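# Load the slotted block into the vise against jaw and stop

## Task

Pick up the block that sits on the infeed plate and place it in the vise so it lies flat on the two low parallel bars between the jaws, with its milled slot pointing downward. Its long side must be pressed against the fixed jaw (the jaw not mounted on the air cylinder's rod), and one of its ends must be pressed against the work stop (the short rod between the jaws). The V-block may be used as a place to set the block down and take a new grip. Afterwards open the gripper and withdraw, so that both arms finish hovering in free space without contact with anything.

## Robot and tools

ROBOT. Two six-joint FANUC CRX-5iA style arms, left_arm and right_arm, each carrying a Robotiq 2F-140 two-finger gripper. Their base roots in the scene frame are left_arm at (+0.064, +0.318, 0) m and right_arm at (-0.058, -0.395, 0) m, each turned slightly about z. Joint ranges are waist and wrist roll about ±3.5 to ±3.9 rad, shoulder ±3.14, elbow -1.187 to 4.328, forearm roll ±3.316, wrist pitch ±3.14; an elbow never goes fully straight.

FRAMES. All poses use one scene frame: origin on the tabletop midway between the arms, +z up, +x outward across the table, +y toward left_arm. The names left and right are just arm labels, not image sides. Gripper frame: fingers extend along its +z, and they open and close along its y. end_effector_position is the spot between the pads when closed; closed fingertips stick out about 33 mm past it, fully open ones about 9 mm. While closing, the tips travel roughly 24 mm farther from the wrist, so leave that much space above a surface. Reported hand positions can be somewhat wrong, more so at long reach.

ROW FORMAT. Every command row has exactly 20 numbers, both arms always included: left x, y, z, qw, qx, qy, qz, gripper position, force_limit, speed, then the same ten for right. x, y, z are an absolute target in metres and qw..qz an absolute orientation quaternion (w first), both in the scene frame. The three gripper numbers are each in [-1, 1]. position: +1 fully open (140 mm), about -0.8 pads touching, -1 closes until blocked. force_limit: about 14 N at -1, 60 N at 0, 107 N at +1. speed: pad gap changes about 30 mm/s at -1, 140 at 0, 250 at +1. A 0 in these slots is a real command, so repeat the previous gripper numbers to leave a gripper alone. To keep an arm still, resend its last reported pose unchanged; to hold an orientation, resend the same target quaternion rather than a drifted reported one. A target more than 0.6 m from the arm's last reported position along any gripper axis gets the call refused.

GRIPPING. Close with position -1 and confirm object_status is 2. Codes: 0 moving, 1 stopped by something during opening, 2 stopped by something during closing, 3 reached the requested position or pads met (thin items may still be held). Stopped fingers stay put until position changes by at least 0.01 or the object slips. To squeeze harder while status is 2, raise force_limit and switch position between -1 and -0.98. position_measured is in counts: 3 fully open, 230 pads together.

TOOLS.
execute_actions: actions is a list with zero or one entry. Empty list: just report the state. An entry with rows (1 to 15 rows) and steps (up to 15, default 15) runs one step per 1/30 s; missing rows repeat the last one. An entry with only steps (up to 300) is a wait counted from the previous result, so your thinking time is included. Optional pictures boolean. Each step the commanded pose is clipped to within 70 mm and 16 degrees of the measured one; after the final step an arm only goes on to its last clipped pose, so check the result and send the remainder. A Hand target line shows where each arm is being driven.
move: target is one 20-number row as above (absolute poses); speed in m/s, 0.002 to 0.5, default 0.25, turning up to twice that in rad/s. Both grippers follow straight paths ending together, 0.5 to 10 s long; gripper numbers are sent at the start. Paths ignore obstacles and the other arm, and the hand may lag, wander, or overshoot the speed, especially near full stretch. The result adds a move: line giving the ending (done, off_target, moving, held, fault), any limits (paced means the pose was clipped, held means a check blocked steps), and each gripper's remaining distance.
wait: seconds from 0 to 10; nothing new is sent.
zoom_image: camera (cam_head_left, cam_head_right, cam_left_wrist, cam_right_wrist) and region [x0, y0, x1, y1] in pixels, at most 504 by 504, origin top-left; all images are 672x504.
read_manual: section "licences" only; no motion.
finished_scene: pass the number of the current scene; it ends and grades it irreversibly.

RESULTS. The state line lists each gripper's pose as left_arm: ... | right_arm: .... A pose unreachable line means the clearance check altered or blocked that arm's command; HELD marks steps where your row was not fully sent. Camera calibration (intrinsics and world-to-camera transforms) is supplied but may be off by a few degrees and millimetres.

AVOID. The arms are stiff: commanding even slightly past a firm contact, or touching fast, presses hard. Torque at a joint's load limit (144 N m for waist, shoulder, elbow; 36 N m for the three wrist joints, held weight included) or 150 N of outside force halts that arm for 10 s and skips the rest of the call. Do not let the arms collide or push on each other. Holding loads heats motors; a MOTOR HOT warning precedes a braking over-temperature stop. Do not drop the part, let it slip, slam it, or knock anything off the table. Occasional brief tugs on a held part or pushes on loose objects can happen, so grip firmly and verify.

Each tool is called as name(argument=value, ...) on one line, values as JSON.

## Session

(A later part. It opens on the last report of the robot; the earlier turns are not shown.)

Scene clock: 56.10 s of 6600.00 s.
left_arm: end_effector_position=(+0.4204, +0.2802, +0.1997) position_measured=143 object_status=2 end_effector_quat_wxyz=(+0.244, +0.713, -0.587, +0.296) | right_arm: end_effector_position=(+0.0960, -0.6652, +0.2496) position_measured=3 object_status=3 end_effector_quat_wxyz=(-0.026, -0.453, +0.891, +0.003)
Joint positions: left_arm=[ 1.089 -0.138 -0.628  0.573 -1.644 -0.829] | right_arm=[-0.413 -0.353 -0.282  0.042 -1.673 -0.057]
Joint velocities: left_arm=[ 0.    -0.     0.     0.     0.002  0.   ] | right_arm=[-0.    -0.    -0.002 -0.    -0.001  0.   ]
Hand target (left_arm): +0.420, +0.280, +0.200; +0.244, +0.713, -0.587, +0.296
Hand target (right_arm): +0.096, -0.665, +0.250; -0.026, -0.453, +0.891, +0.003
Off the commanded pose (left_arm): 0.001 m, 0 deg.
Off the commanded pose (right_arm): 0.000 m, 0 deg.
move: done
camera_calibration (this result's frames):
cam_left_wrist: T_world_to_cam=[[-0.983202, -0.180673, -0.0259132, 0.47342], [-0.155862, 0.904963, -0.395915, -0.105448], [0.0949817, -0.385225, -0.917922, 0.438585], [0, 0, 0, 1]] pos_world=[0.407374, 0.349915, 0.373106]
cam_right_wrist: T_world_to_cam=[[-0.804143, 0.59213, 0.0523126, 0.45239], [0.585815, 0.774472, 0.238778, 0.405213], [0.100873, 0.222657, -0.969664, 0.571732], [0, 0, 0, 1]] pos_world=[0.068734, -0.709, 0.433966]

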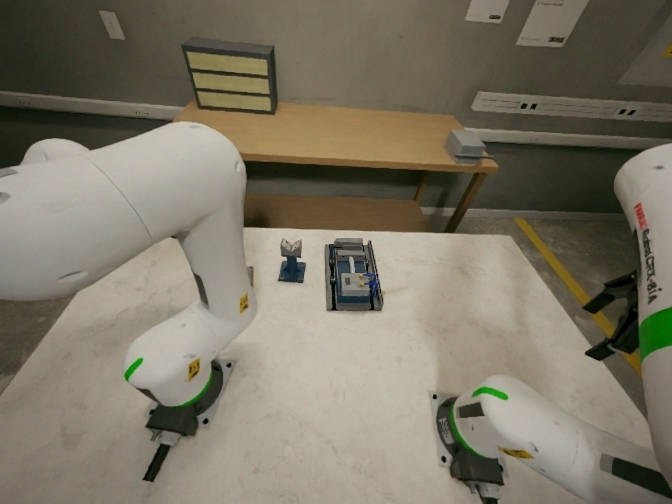

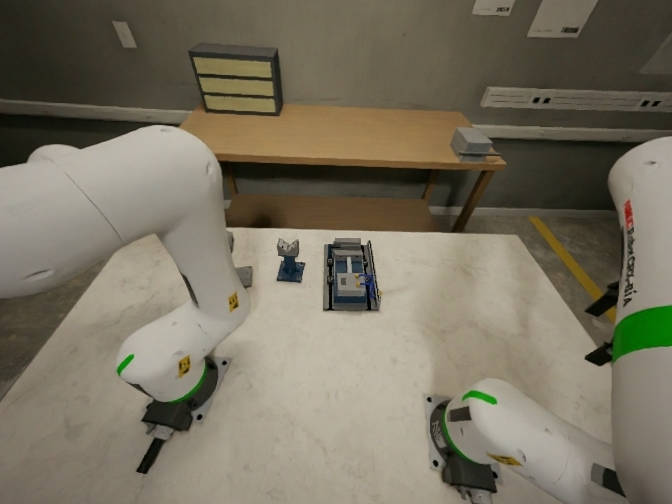

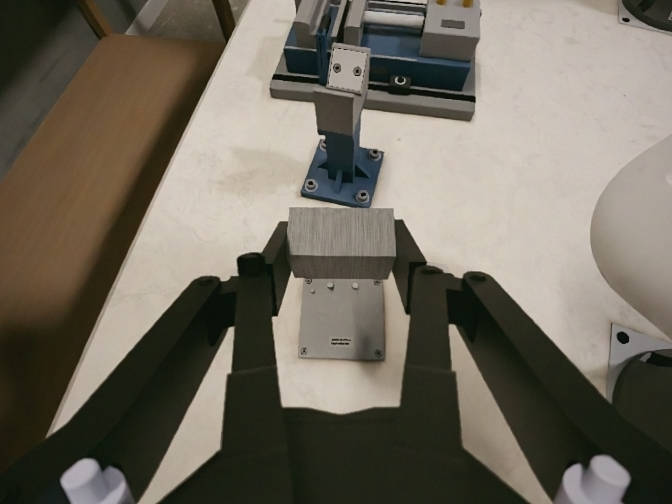

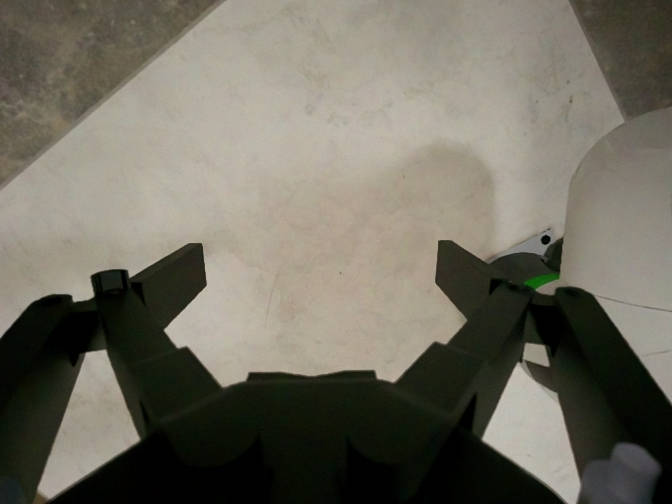

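move(target=[0.45,0.1,0.25,0,0.3,-0.954,0,-1,0,-0.5,0.096,-0.6652,0.2496,-0.026,-0.453,0.891,0.003,1,0,0])

move(target=[0.495,-0.15,0.15,0.383,0,0.924,0,-1,0,-0.5,0.096,-0.6652,0.2496,-0.026,-0.453,0.891,0.003,1,0,0], speed=0.2)

zoom_image(camera="cam_head_right", region=[270,170,450,320])

Scene clock: 67.63 s of 6600.00 s.
left_arm: end_effector_position=(+0.4505, +0.1009, +0.2505) position_measured=143 object_status=2 end_effector_quat_wxyz=(+0.002, -0.300, +0.954, -0.001) | right_arm: end_effector_position=(+0.0960, -0.6652, +0.2496) position_measured=3 object_status=3 end_effector_quat_wxyz=(-0.026, -0.453, +0.891, +0.003)
Joint positions: left_arm=[-0.023 -0.019  0.01  -0.001 -1.595 -0.746] | right_arm=[-0.413 -0.353 -0.282  0.042 -1.673 -0.057]
Joint velocities: left_arm=[-0.    -0.     0.001 -0.     0.     0.001] | right_arm=[-0.    -0.001 -0.001 -0.001  0.    -0.   ]
Hand target (left_arm): +0.450, +0.101, +0.251; +0.002, -0.300, +0.954, -0.001
Hand target (right_arm): +0.096, -0.665, +0.250; -0.026, -0.453, +0.891, +0.003
Off the commanded pose (left_arm): 0.001 m, 0 deg.
Off the commanded pose (right_arm): 0.000 m, 0 deg.
After step 90, 5.40 s passed at rest.
move: done
camera_calibration (this result's frames):
cam_left_wrist: T_world_to_cam=[[-0.550022, 0.835053, -0.0127378, 0.170955], [0.771733, 0.514026, 0.37444, -0.489768], [0.319225, 0.19612, -0.927164, 0.255973], [0, 0, 0, 1]] pos_world=[0.390285, 0.0587958, 0.422895]
cam_right_wrist: T_world_to_cam=[[-0.804143, 0.59213, 0.0523126, 0.45239], [0.585815, 0.774472, 0.238778, 0.405213], [0.100873, 0.222657, -0.969664, 0.571732], [0, 0, 0, 1]] pos_world=[0.068734, -0.709, 0.433966]

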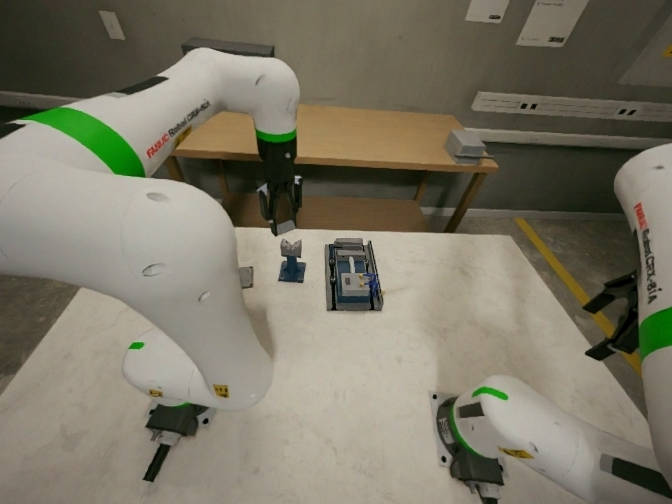

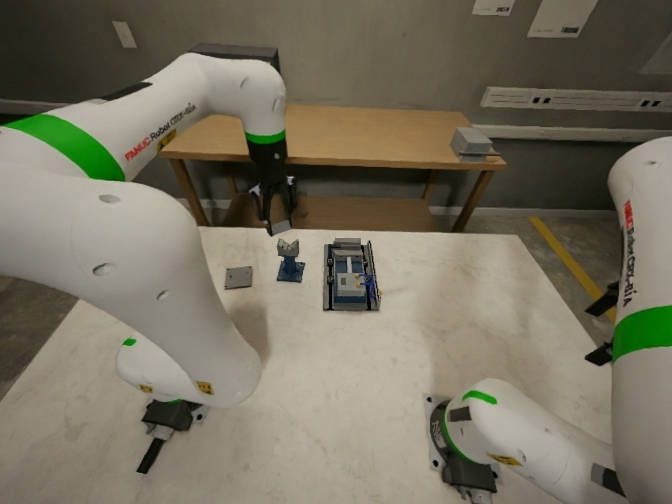

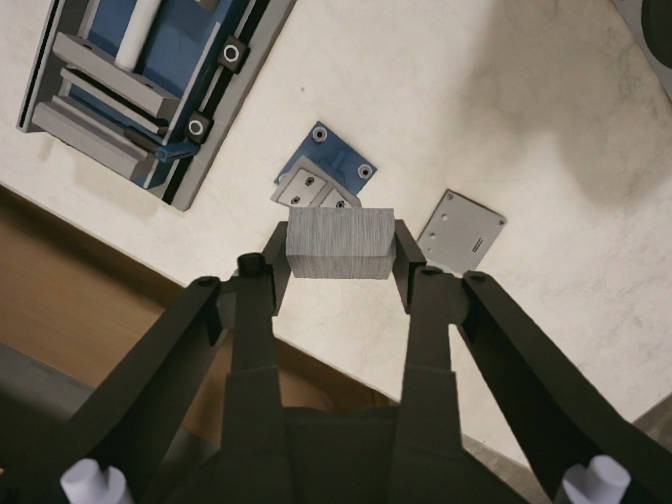

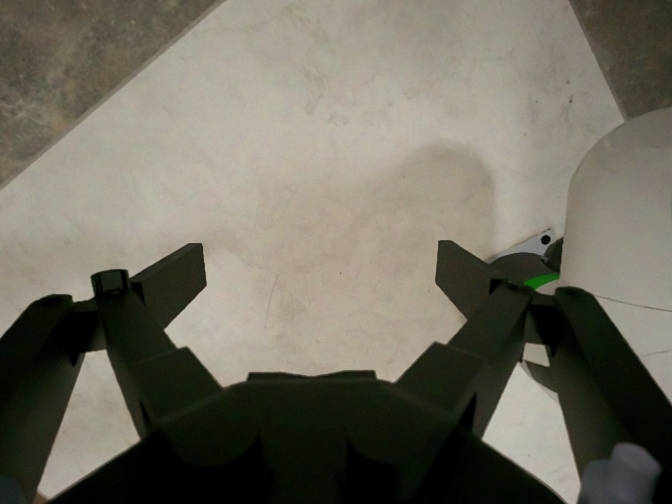

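Scene clock: 70.47 s of 6600.00 s.
left_arm: end_effector_position=(+0.4950, -0.1502, +0.1506) position_measured=143 object_status=2 end_effector_quat_wxyz=(+0.383, +0.001, +0.924, -0.002) | right_arm: end_effector_position=(+0.0960, -0.6652, +0.2496) position_measured=3 object_status=3 end_effector_quat_wxyz=(-0.026, -0.453, +0.891, +0.003)
Joint positions: left_arm=[-0.826  0.224  0.006 -0.778 -1.025 -0.247] | right_arm=[-0.413 -0.353 -0.282  0.042 -1.673 -0.057]
Joint velocities: left_arm=[-0.001  0.001  0.    -0.    -0.004  0.001] | right_arm=[ 0.    -0.001 -0.    -0.    -0.     0.001]
Hand target (left_arm): +0.495, -0.150, +0.151; +0.383, +0.001, +0.924, -0.002
Hand target (right_arm): +0.096, -0.665, +0.250; -0.026, -0.453, +0.891, +0.003
Off the commanded pose (left_arm): 0.001 m, 0 deg.
Off the commanded pose (right_arm): 0.000 m, 0 deg.
move: done
camera_calibration (this result's frames):
cam_left_wrist: T_world_to_cam=[[0.0294182, 0.999527, 0.00891084, 0.138475], [0.393831, -0.0197839, 0.91897, -0.332762], [0.918712, -0.0235251, -0.394226, -0.211662], [0, 0, 0, 1]] pos_world=[0.321434, -0.149972, 0.221121]
cam_right_wrist: T_world_to_cam=[[-0.804143, 0.59213, 0.0523124, 0.45239], [0.585815, 0.774472, 0.238778, 0.405213], [0.100873, 0.222657, -0.969664, 0.571732], [0, 0, 0, 1]] pos_world=[0.068734, -0.709, 0.433966]

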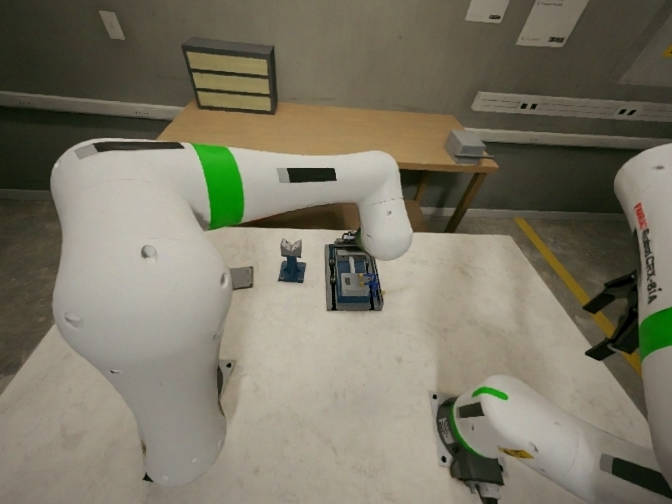

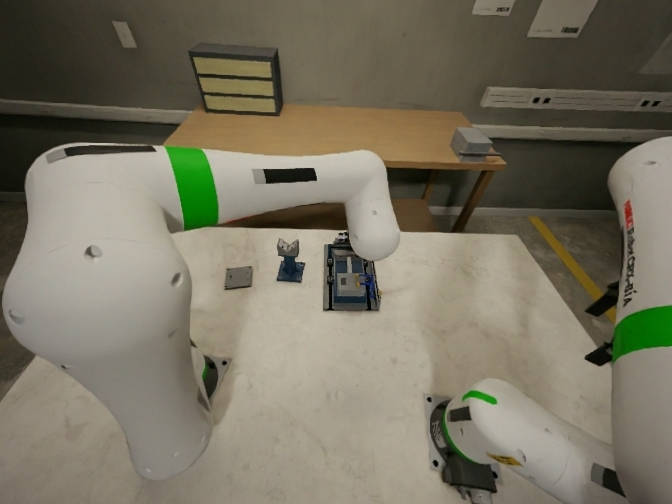

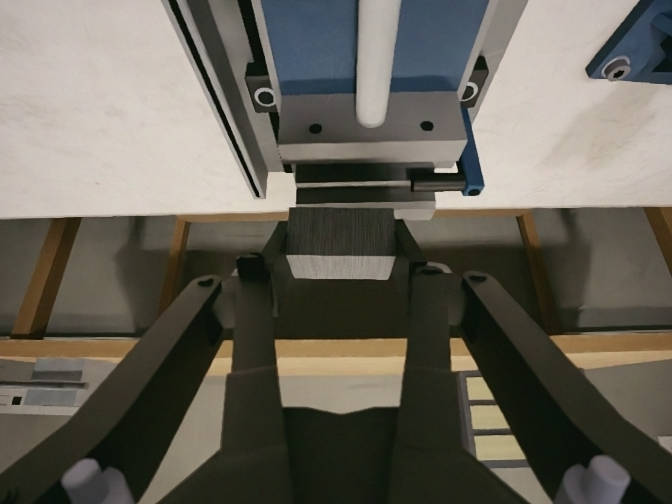

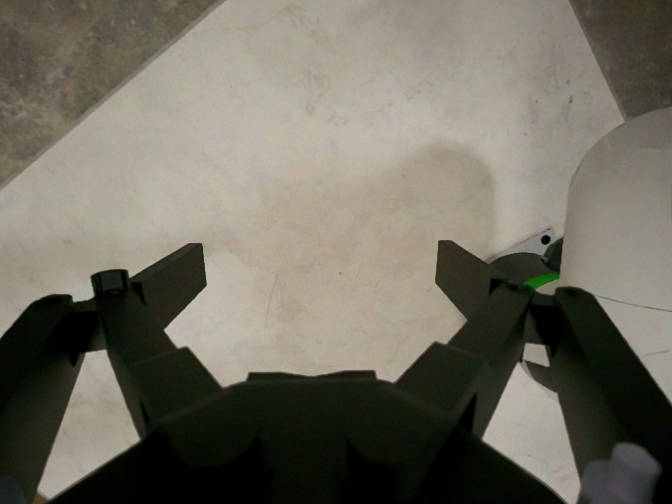

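Region (270, 170, 450, 320) of cam_head_right's 672x504 image, scaled by 2.800, with more detail than that image has.

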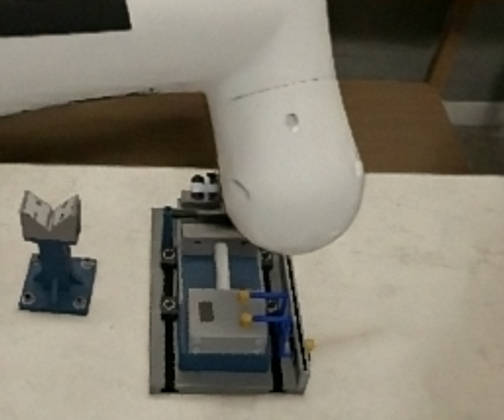

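move(target=[0.488,-0.152,0.122,0.383,0,0.924,0,-1,0,-0.5,0.096,-0.6652,0.2496,-0.026,-0.453,0.891,0.003,1,0,0], speed=0.03)

zoom_image(camera="cam_left_wrist", region=[220,120,520,300])

Scene clock: 78.43 s of 6600.00 s.
left_arm: end_effector_position=(+0.4880, -0.1520, +0.1220) position_measured=143 object_status=2 end_effector_quat_wxyz=(+0.383, +0.000, +0.924, -0.000) | right_arm: end_effector_position=(+0.0960, -0.6652, +0.2496) position_measured=3 object_status=3 end_effector_quat_wxyz=(-0.026, -0.453, +0.891, +0.003)
Joint positions: left_arm=[-0.848  0.257 -0.019 -0.808 -1.004 -0.181] | right_arm=[-0.413 -0.353 -0.282  0.042 -1.673 -0.057]
Joint velocities: left_arm=[ 0.     0.    -0.     0.     0.001  0.001] | right_arm=[ 0.     0.001 -0.001 -0.    -0.     0.   ]
Hand target (left_arm): +0.488, -0.152, +0.122; +0.383, +0.000, +0.924, -0.000
Hand target (right_arm): +0.096, -0.665, +0.250; -0.026, -0.453, +0.891, +0.003
Off the commanded pose (left_arm): 0.000 m, 0 deg.
Off the commanded pose (right_arm): 0.000 m, 0 deg.
After step 90, 3.73 s passed at rest.
move: done
camera_calibration (this result's frames):
cam_left_wrist: T_world_to_cam=[[0.0263586, 0.999579, 0.01212, 0.141846], [0.39364, -0.0215233, 0.919013, -0.30395], [0.918887, -0.019453, -0.394042, -0.215967], [0, 0, 0, 1]] pos_world=[0.314357, -0.15253, 0.192514]
cam_right_wrist: T_world_to_cam=[[-0.804143, 0.59213, 0.0523126, 0.45239], [0.585815, 0.774472, 0.238778, 0.405213], [0.100873, 0.222657, -0.969664, 0.571732], [0, 0, 0, 1]] pos_world=[0.068734, -0.709, 0.433966]

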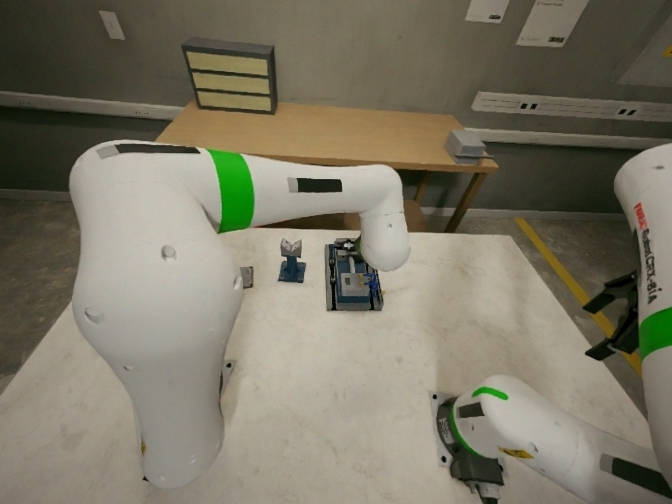

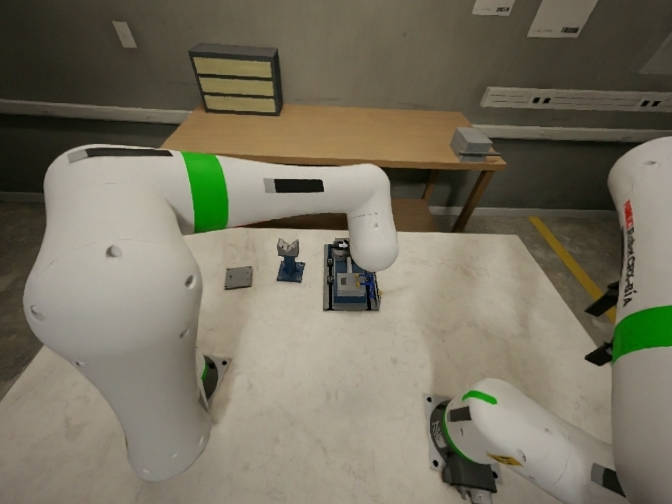

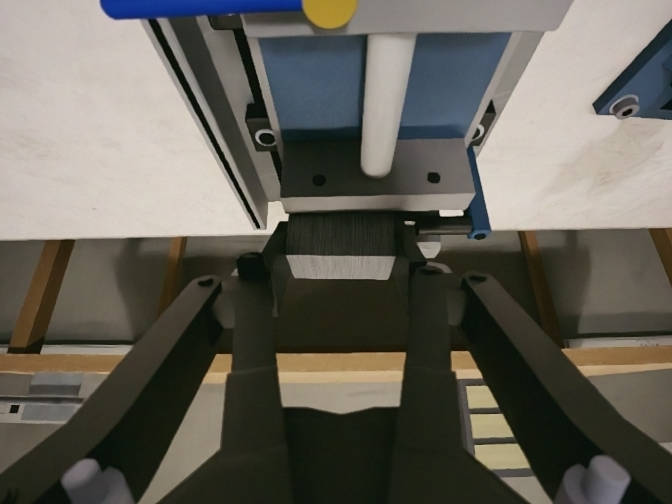

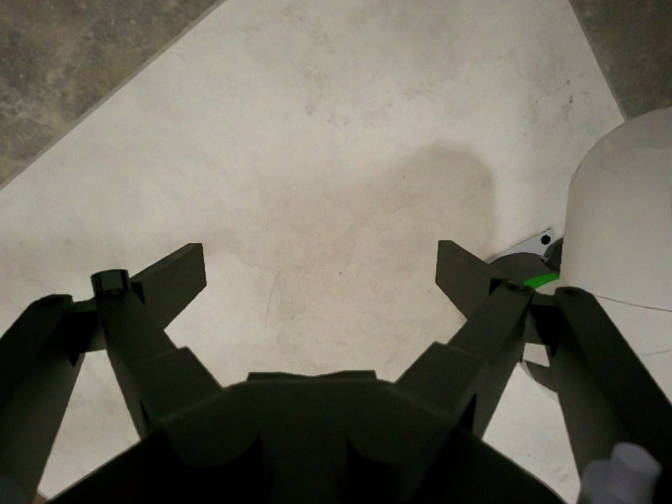

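Region (220, 120, 520, 300) of cam_left_wrist's 672x504 image, scaled by 1.680, with more detail than that image has; it fills the top 302 rows of this view, and the rest is white.

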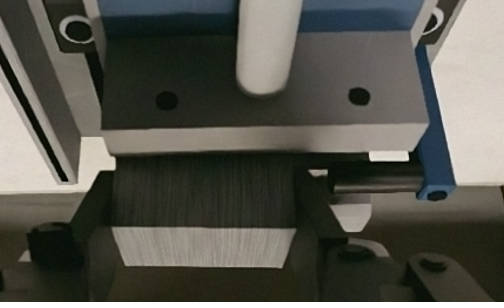

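move(target=[0.491,-0.158,0.12,0.383,0,0.924,0,-1,0,-0.5,0.096,-0.6652,0.2496,-0.026,-0.453,0.891,0.003,1,0,0], speed=0.01)

move(target=[0.491,-0.158,0.112,0.383,0,0.924,0,-1,0,-0.5,0.096,-0.6652,0.2496,-0.026,-0.453,0.891,0.003,1,0,0], speed=0.006)

zoom_image(camera="cam_left_wrist", region=[220,120,520,300])

Scene clock: 83.03 s of 6600.00 s.
left_arm: end_effector_position=(+0.4910, -0.1580, +0.1200) position_measured=143 object_status=2 end_effector_quat_wxyz=(+0.383, -0.000, +0.924, -0.000) | right_arm: end_effector_position=(+0.0960, -0.6652, +0.2496) position_measured=3 object_status=3 end_effector_quat_wxyz=(-0.026, -0.453, +0.891, +0.003)
Joint positions: left_arm=[-0.849  0.274 -0.002 -0.809 -1.005 -0.179] | right_arm=[-0.413 -0.353 -0.282  0.042 -1.673 -0.057]
Joint velocities: left_arm=[ 0.    -0.001  0.002 -0.    -0.002  0.   ] | right_arm=[ 0.    -0.001 -0.001  0.001  0.     0.   ]
Hand target (left_arm): +0.491, -0.158, +0.120; +0.383, +0.000, +0.924, -0.000
Hand target (right_arm): +0.096, -0.665, +0.250; -0.026, -0.453, +0.891, +0.003
Off the commanded pose (left_arm): 0.000 m, 0 deg.
Off the commanded pose (right_arm): 0.000 m, 0 deg.
After step 90, 0.67 s passed at rest.
move: done
camera_calibration (this result's frames):
cam_left_wrist: T_world_to_cam=[[0.0262562, 0.999581, 0.0121801, 0.147836], [0.393526, -0.0215358, 0.919061, -0.303375], [0.918939, -0.0193379, -0.393926, -0.219677], [0, 0, 0, 1]] pos_world=[0.317374, -0.158555, 0.190483]
cam_right_wrist: T_world_to_cam=[[-0.804143, 0.59213, 0.0523126, 0.45239], [0.585815, 0.774472, 0.238778, 0.405213], [0.100873, 0.222657, -0.969664, 0.571732], [0, 0, 0, 1]] pos_world=[0.068734, -0.709, 0.433966]

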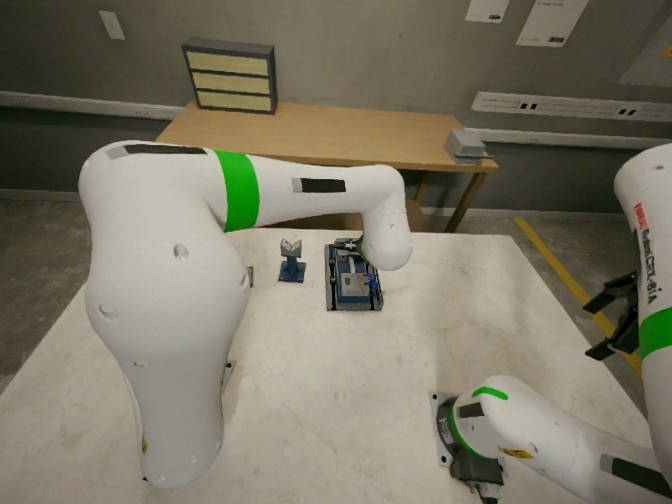

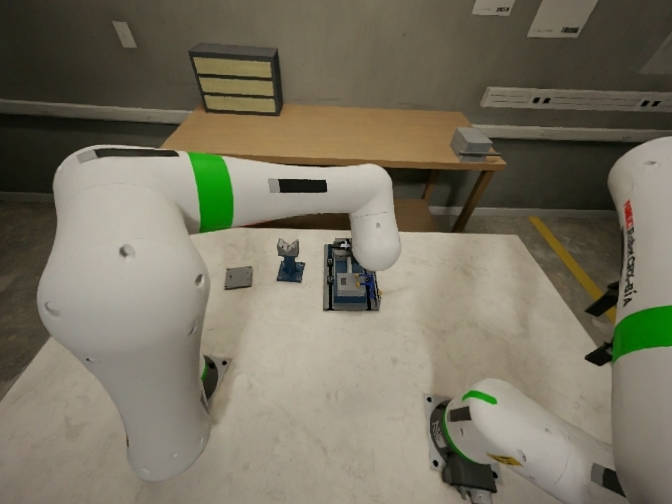

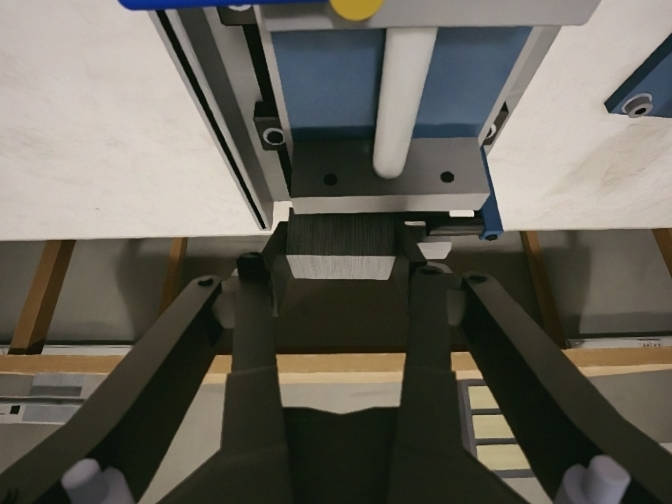

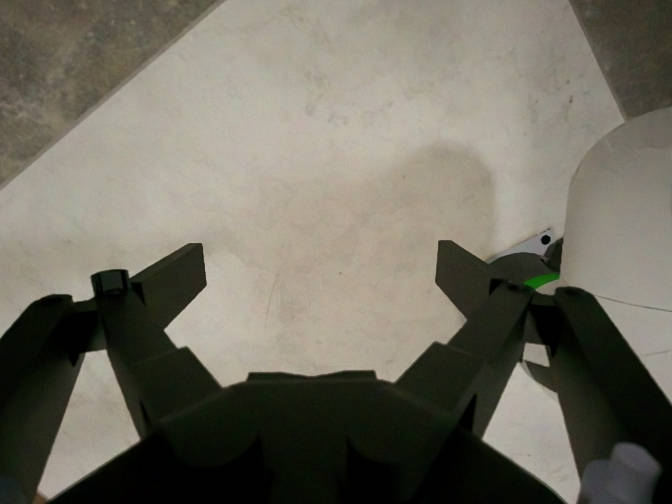

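Scene clock: 84.60 s of 6600.00 s.
left_arm: end_effector_position=(+0.4910, -0.1580, +0.1121) position_measured=143 object_status=2 end_effector_quat_wxyz=(+0.383, -0.000, +0.924, -0.000) | right_arm: end_effector_position=(+0.0960, -0.6652, +0.2496) position_measured=3 object_status=3 end_effector_quat_wxyz=(-0.026, -0.453, +0.891, +0.003)
Joint positions: left_arm=[-0.85   0.284 -0.008 -0.817 -0.995 -0.164] | right_arm=[-0.413 -0.353 -0.282  0.042 -1.673 -0.057]
Joint velocities: left_arm=[-0.     0.    -0.001  0.    -0.001 -0.001] | right_arm=[-0.     0.     0.001 -0.     0.001  0.   ]
Hand target (left_arm): +0.491, -0.158, +0.112; +0.383, +0.000, +0.924, -0.000
Hand target (right_arm): +0.096, -0.665, +0.250; -0.026, -0.453, +0.891, +0.003
Off the commanded pose (left_arm): 0.000 m, 0 deg.
Off the commanded pose (right_arm): 0.000 m, 0 deg.
move: done
camera_calibration (this result's frames):
cam_left_wrist: T_world_to_cam=[[0.0262767, 0.999581, 0.0120994, 0.147946], [0.393499, -0.0214691, 0.919074, -0.296052], [0.918949, -0.0193891, -0.393899, -0.222829], [0, 0, 0, 1]] pos_world=[0.317378, -0.15856, 0.182531]
cam_right_wrist: T_world_to_cam=[[-0.804143, 0.59213, 0.0523126, 0.45239], [0.585815, 0.774472, 0.238778, 0.405213], [0.100873, 0.222657, -0.969664, 0.571732], [0, 0, 0, 1]] pos_world=[0.068734, -0.709, 0.433966]

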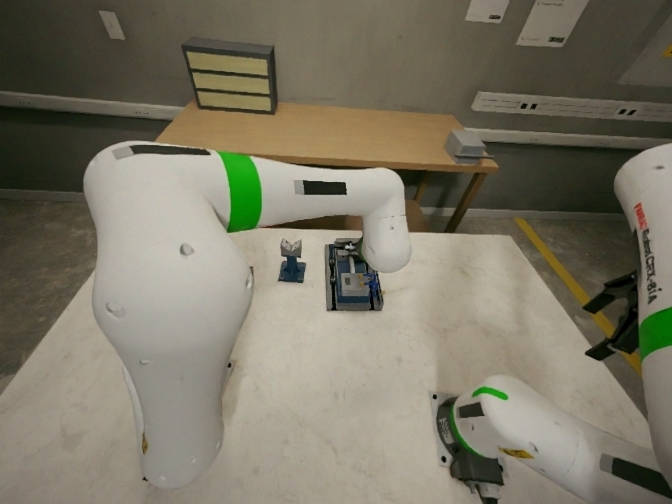

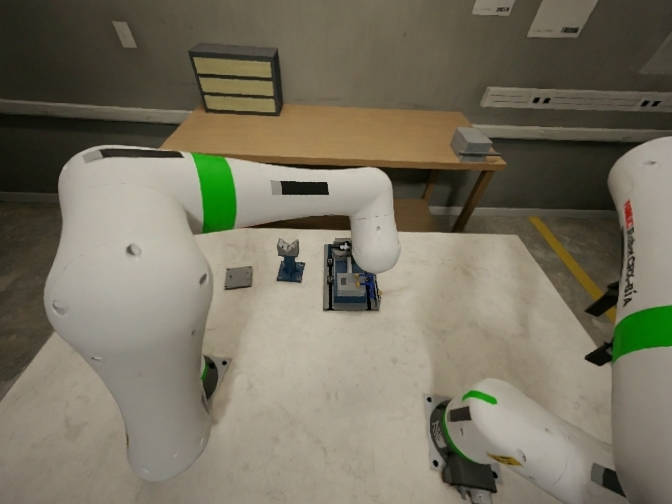

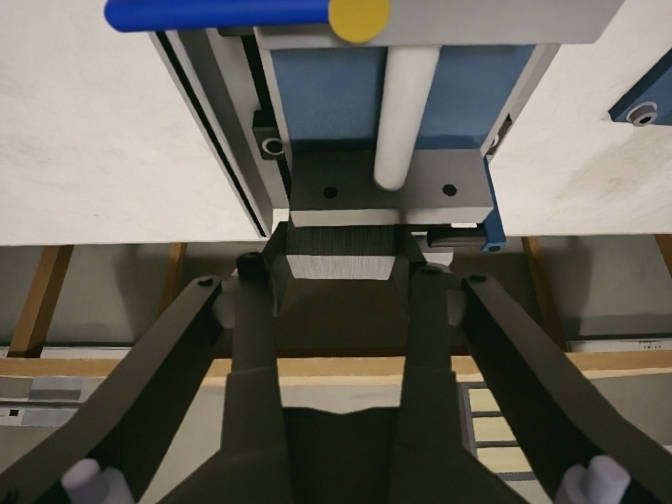

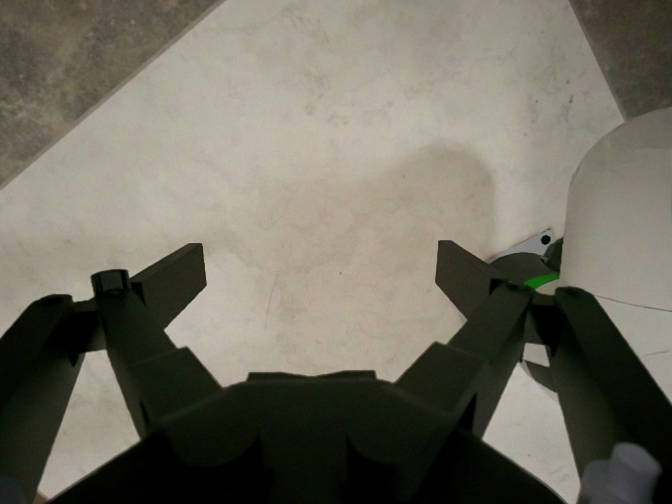

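Region (220, 120, 520, 300) of cam_left_wrist's 672x504 image, scaled by 1.680, with more detail than that image has; it fills the top 302 rows of this view, and the rest is white.

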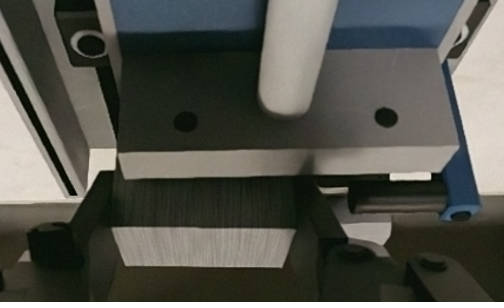

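move(target=[0.493,-0.158,0.107,0.383,0,0.924,0,-1,0,-0.5,0.096,-0.6652,0.2496,-0.026,-0.453,0.891,0.003,1,0,0], speed=0.004)

zoom_image(camera="cam_left_wrist", region=[220,120,520,300])

Scene clock: 91.93 s of 6600.00 s.
left_arm: end_effector_position=(+0.4930, -0.1580, +0.1070) position_measured=143 object_status=2 end_effector_quat_wxyz=(+0.383, +0.000, +0.924, -0.000) | right_arm: end_effector_position=(+0.0960, -0.6652, +0.2496) position_measured=3 object_status=3 end_effector_quat_wxyz=(-0.026, -0.453, +0.891, +0.003)
Joint positions: left_arm=[-0.848  0.292 -0.01  -0.821 -0.986 -0.158] | right_arm=[-0.413 -0.353 -0.282  0.042 -1.673 -0.057]
Joint velocities: left_arm=[0.    0.    0.    0.    0.001 0.   ] | right_arm=[ 0.    -0.001  0.001 -0.001 -0.    -0.   ]
Hand target (left_arm): +0.493, -0.158, +0.107; +0.383, +0.000, +0.924, -0.000
Hand target (right_arm): +0.096, -0.665, +0.250; -0.026, -0.453, +0.891, +0.003
Off the commanded pose (left_arm): 0.000 m, 0 deg.
Off the commanded pose (right_arm): 0.000 m, 0 deg.
After step 90, 2.77 s passed at rest.
move: done
camera_calibration (this result's frames):
cam_left_wrist: T_world_to_cam=[[0.0262926, 0.999581, 0.0121031, 0.147965], [0.393507, -0.0214789, 0.919071, -0.292228], [0.918945, -0.0194021, -0.393907, -0.226637], [0, 0, 0, 1]] pos_world=[0.31937, -0.158576, 0.177513]
cam_right_wrist: T_world_to_cam=[[-0.804143, 0.59213, 0.0523124, 0.45239], [0.585815, 0.774472, 0.238778, 0.405213], [0.100873, 0.222657, -0.969664, 0.571732], [0, 0, 0, 1]] pos_world=[0.068734, -0.709, 0.433966]

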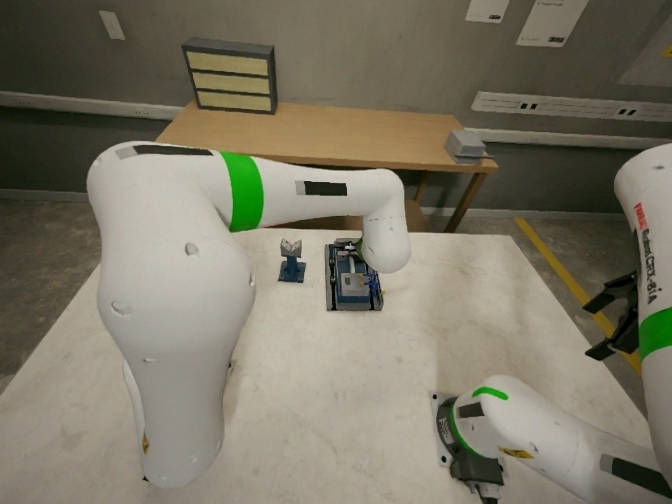

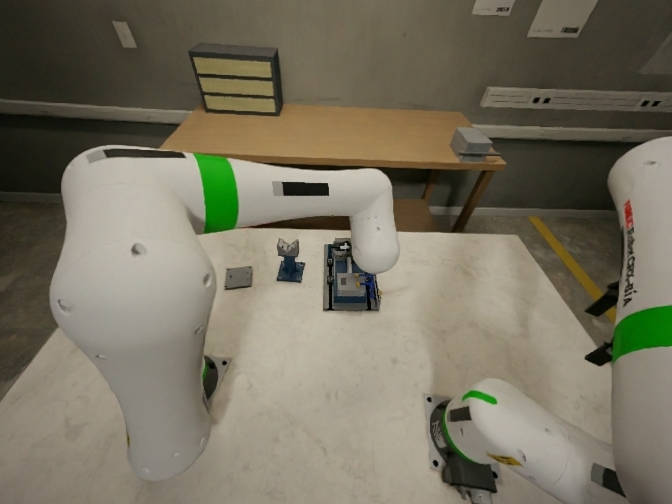

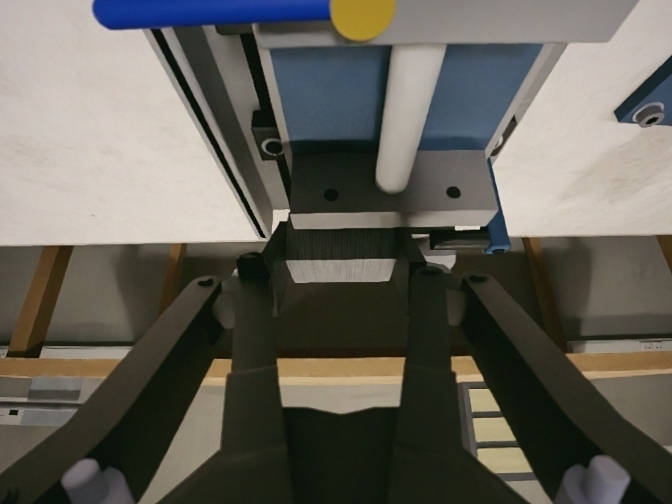

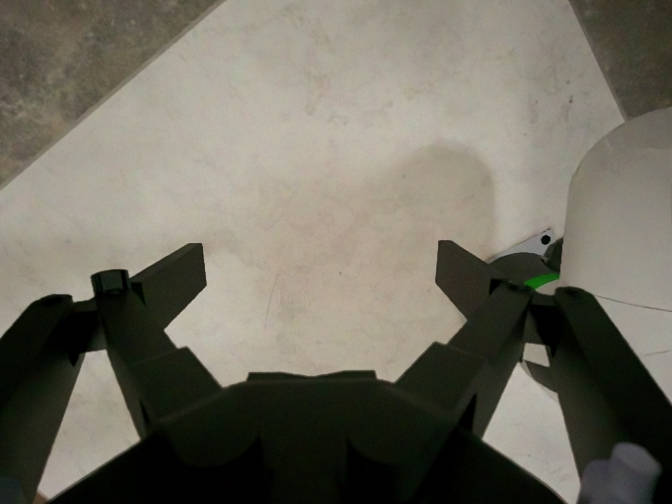

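Region (220, 120, 520, 300) of cam_left_wrist's 672x504 image, scaled by 1.680, with more detail than that image has; it fills the top 302 rows of this view, and the rest is white.

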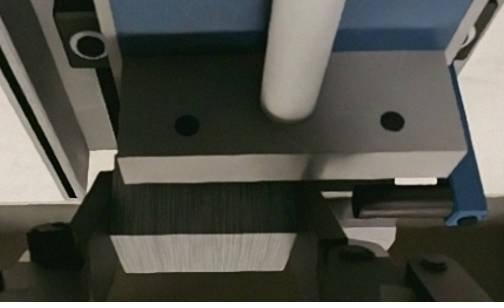

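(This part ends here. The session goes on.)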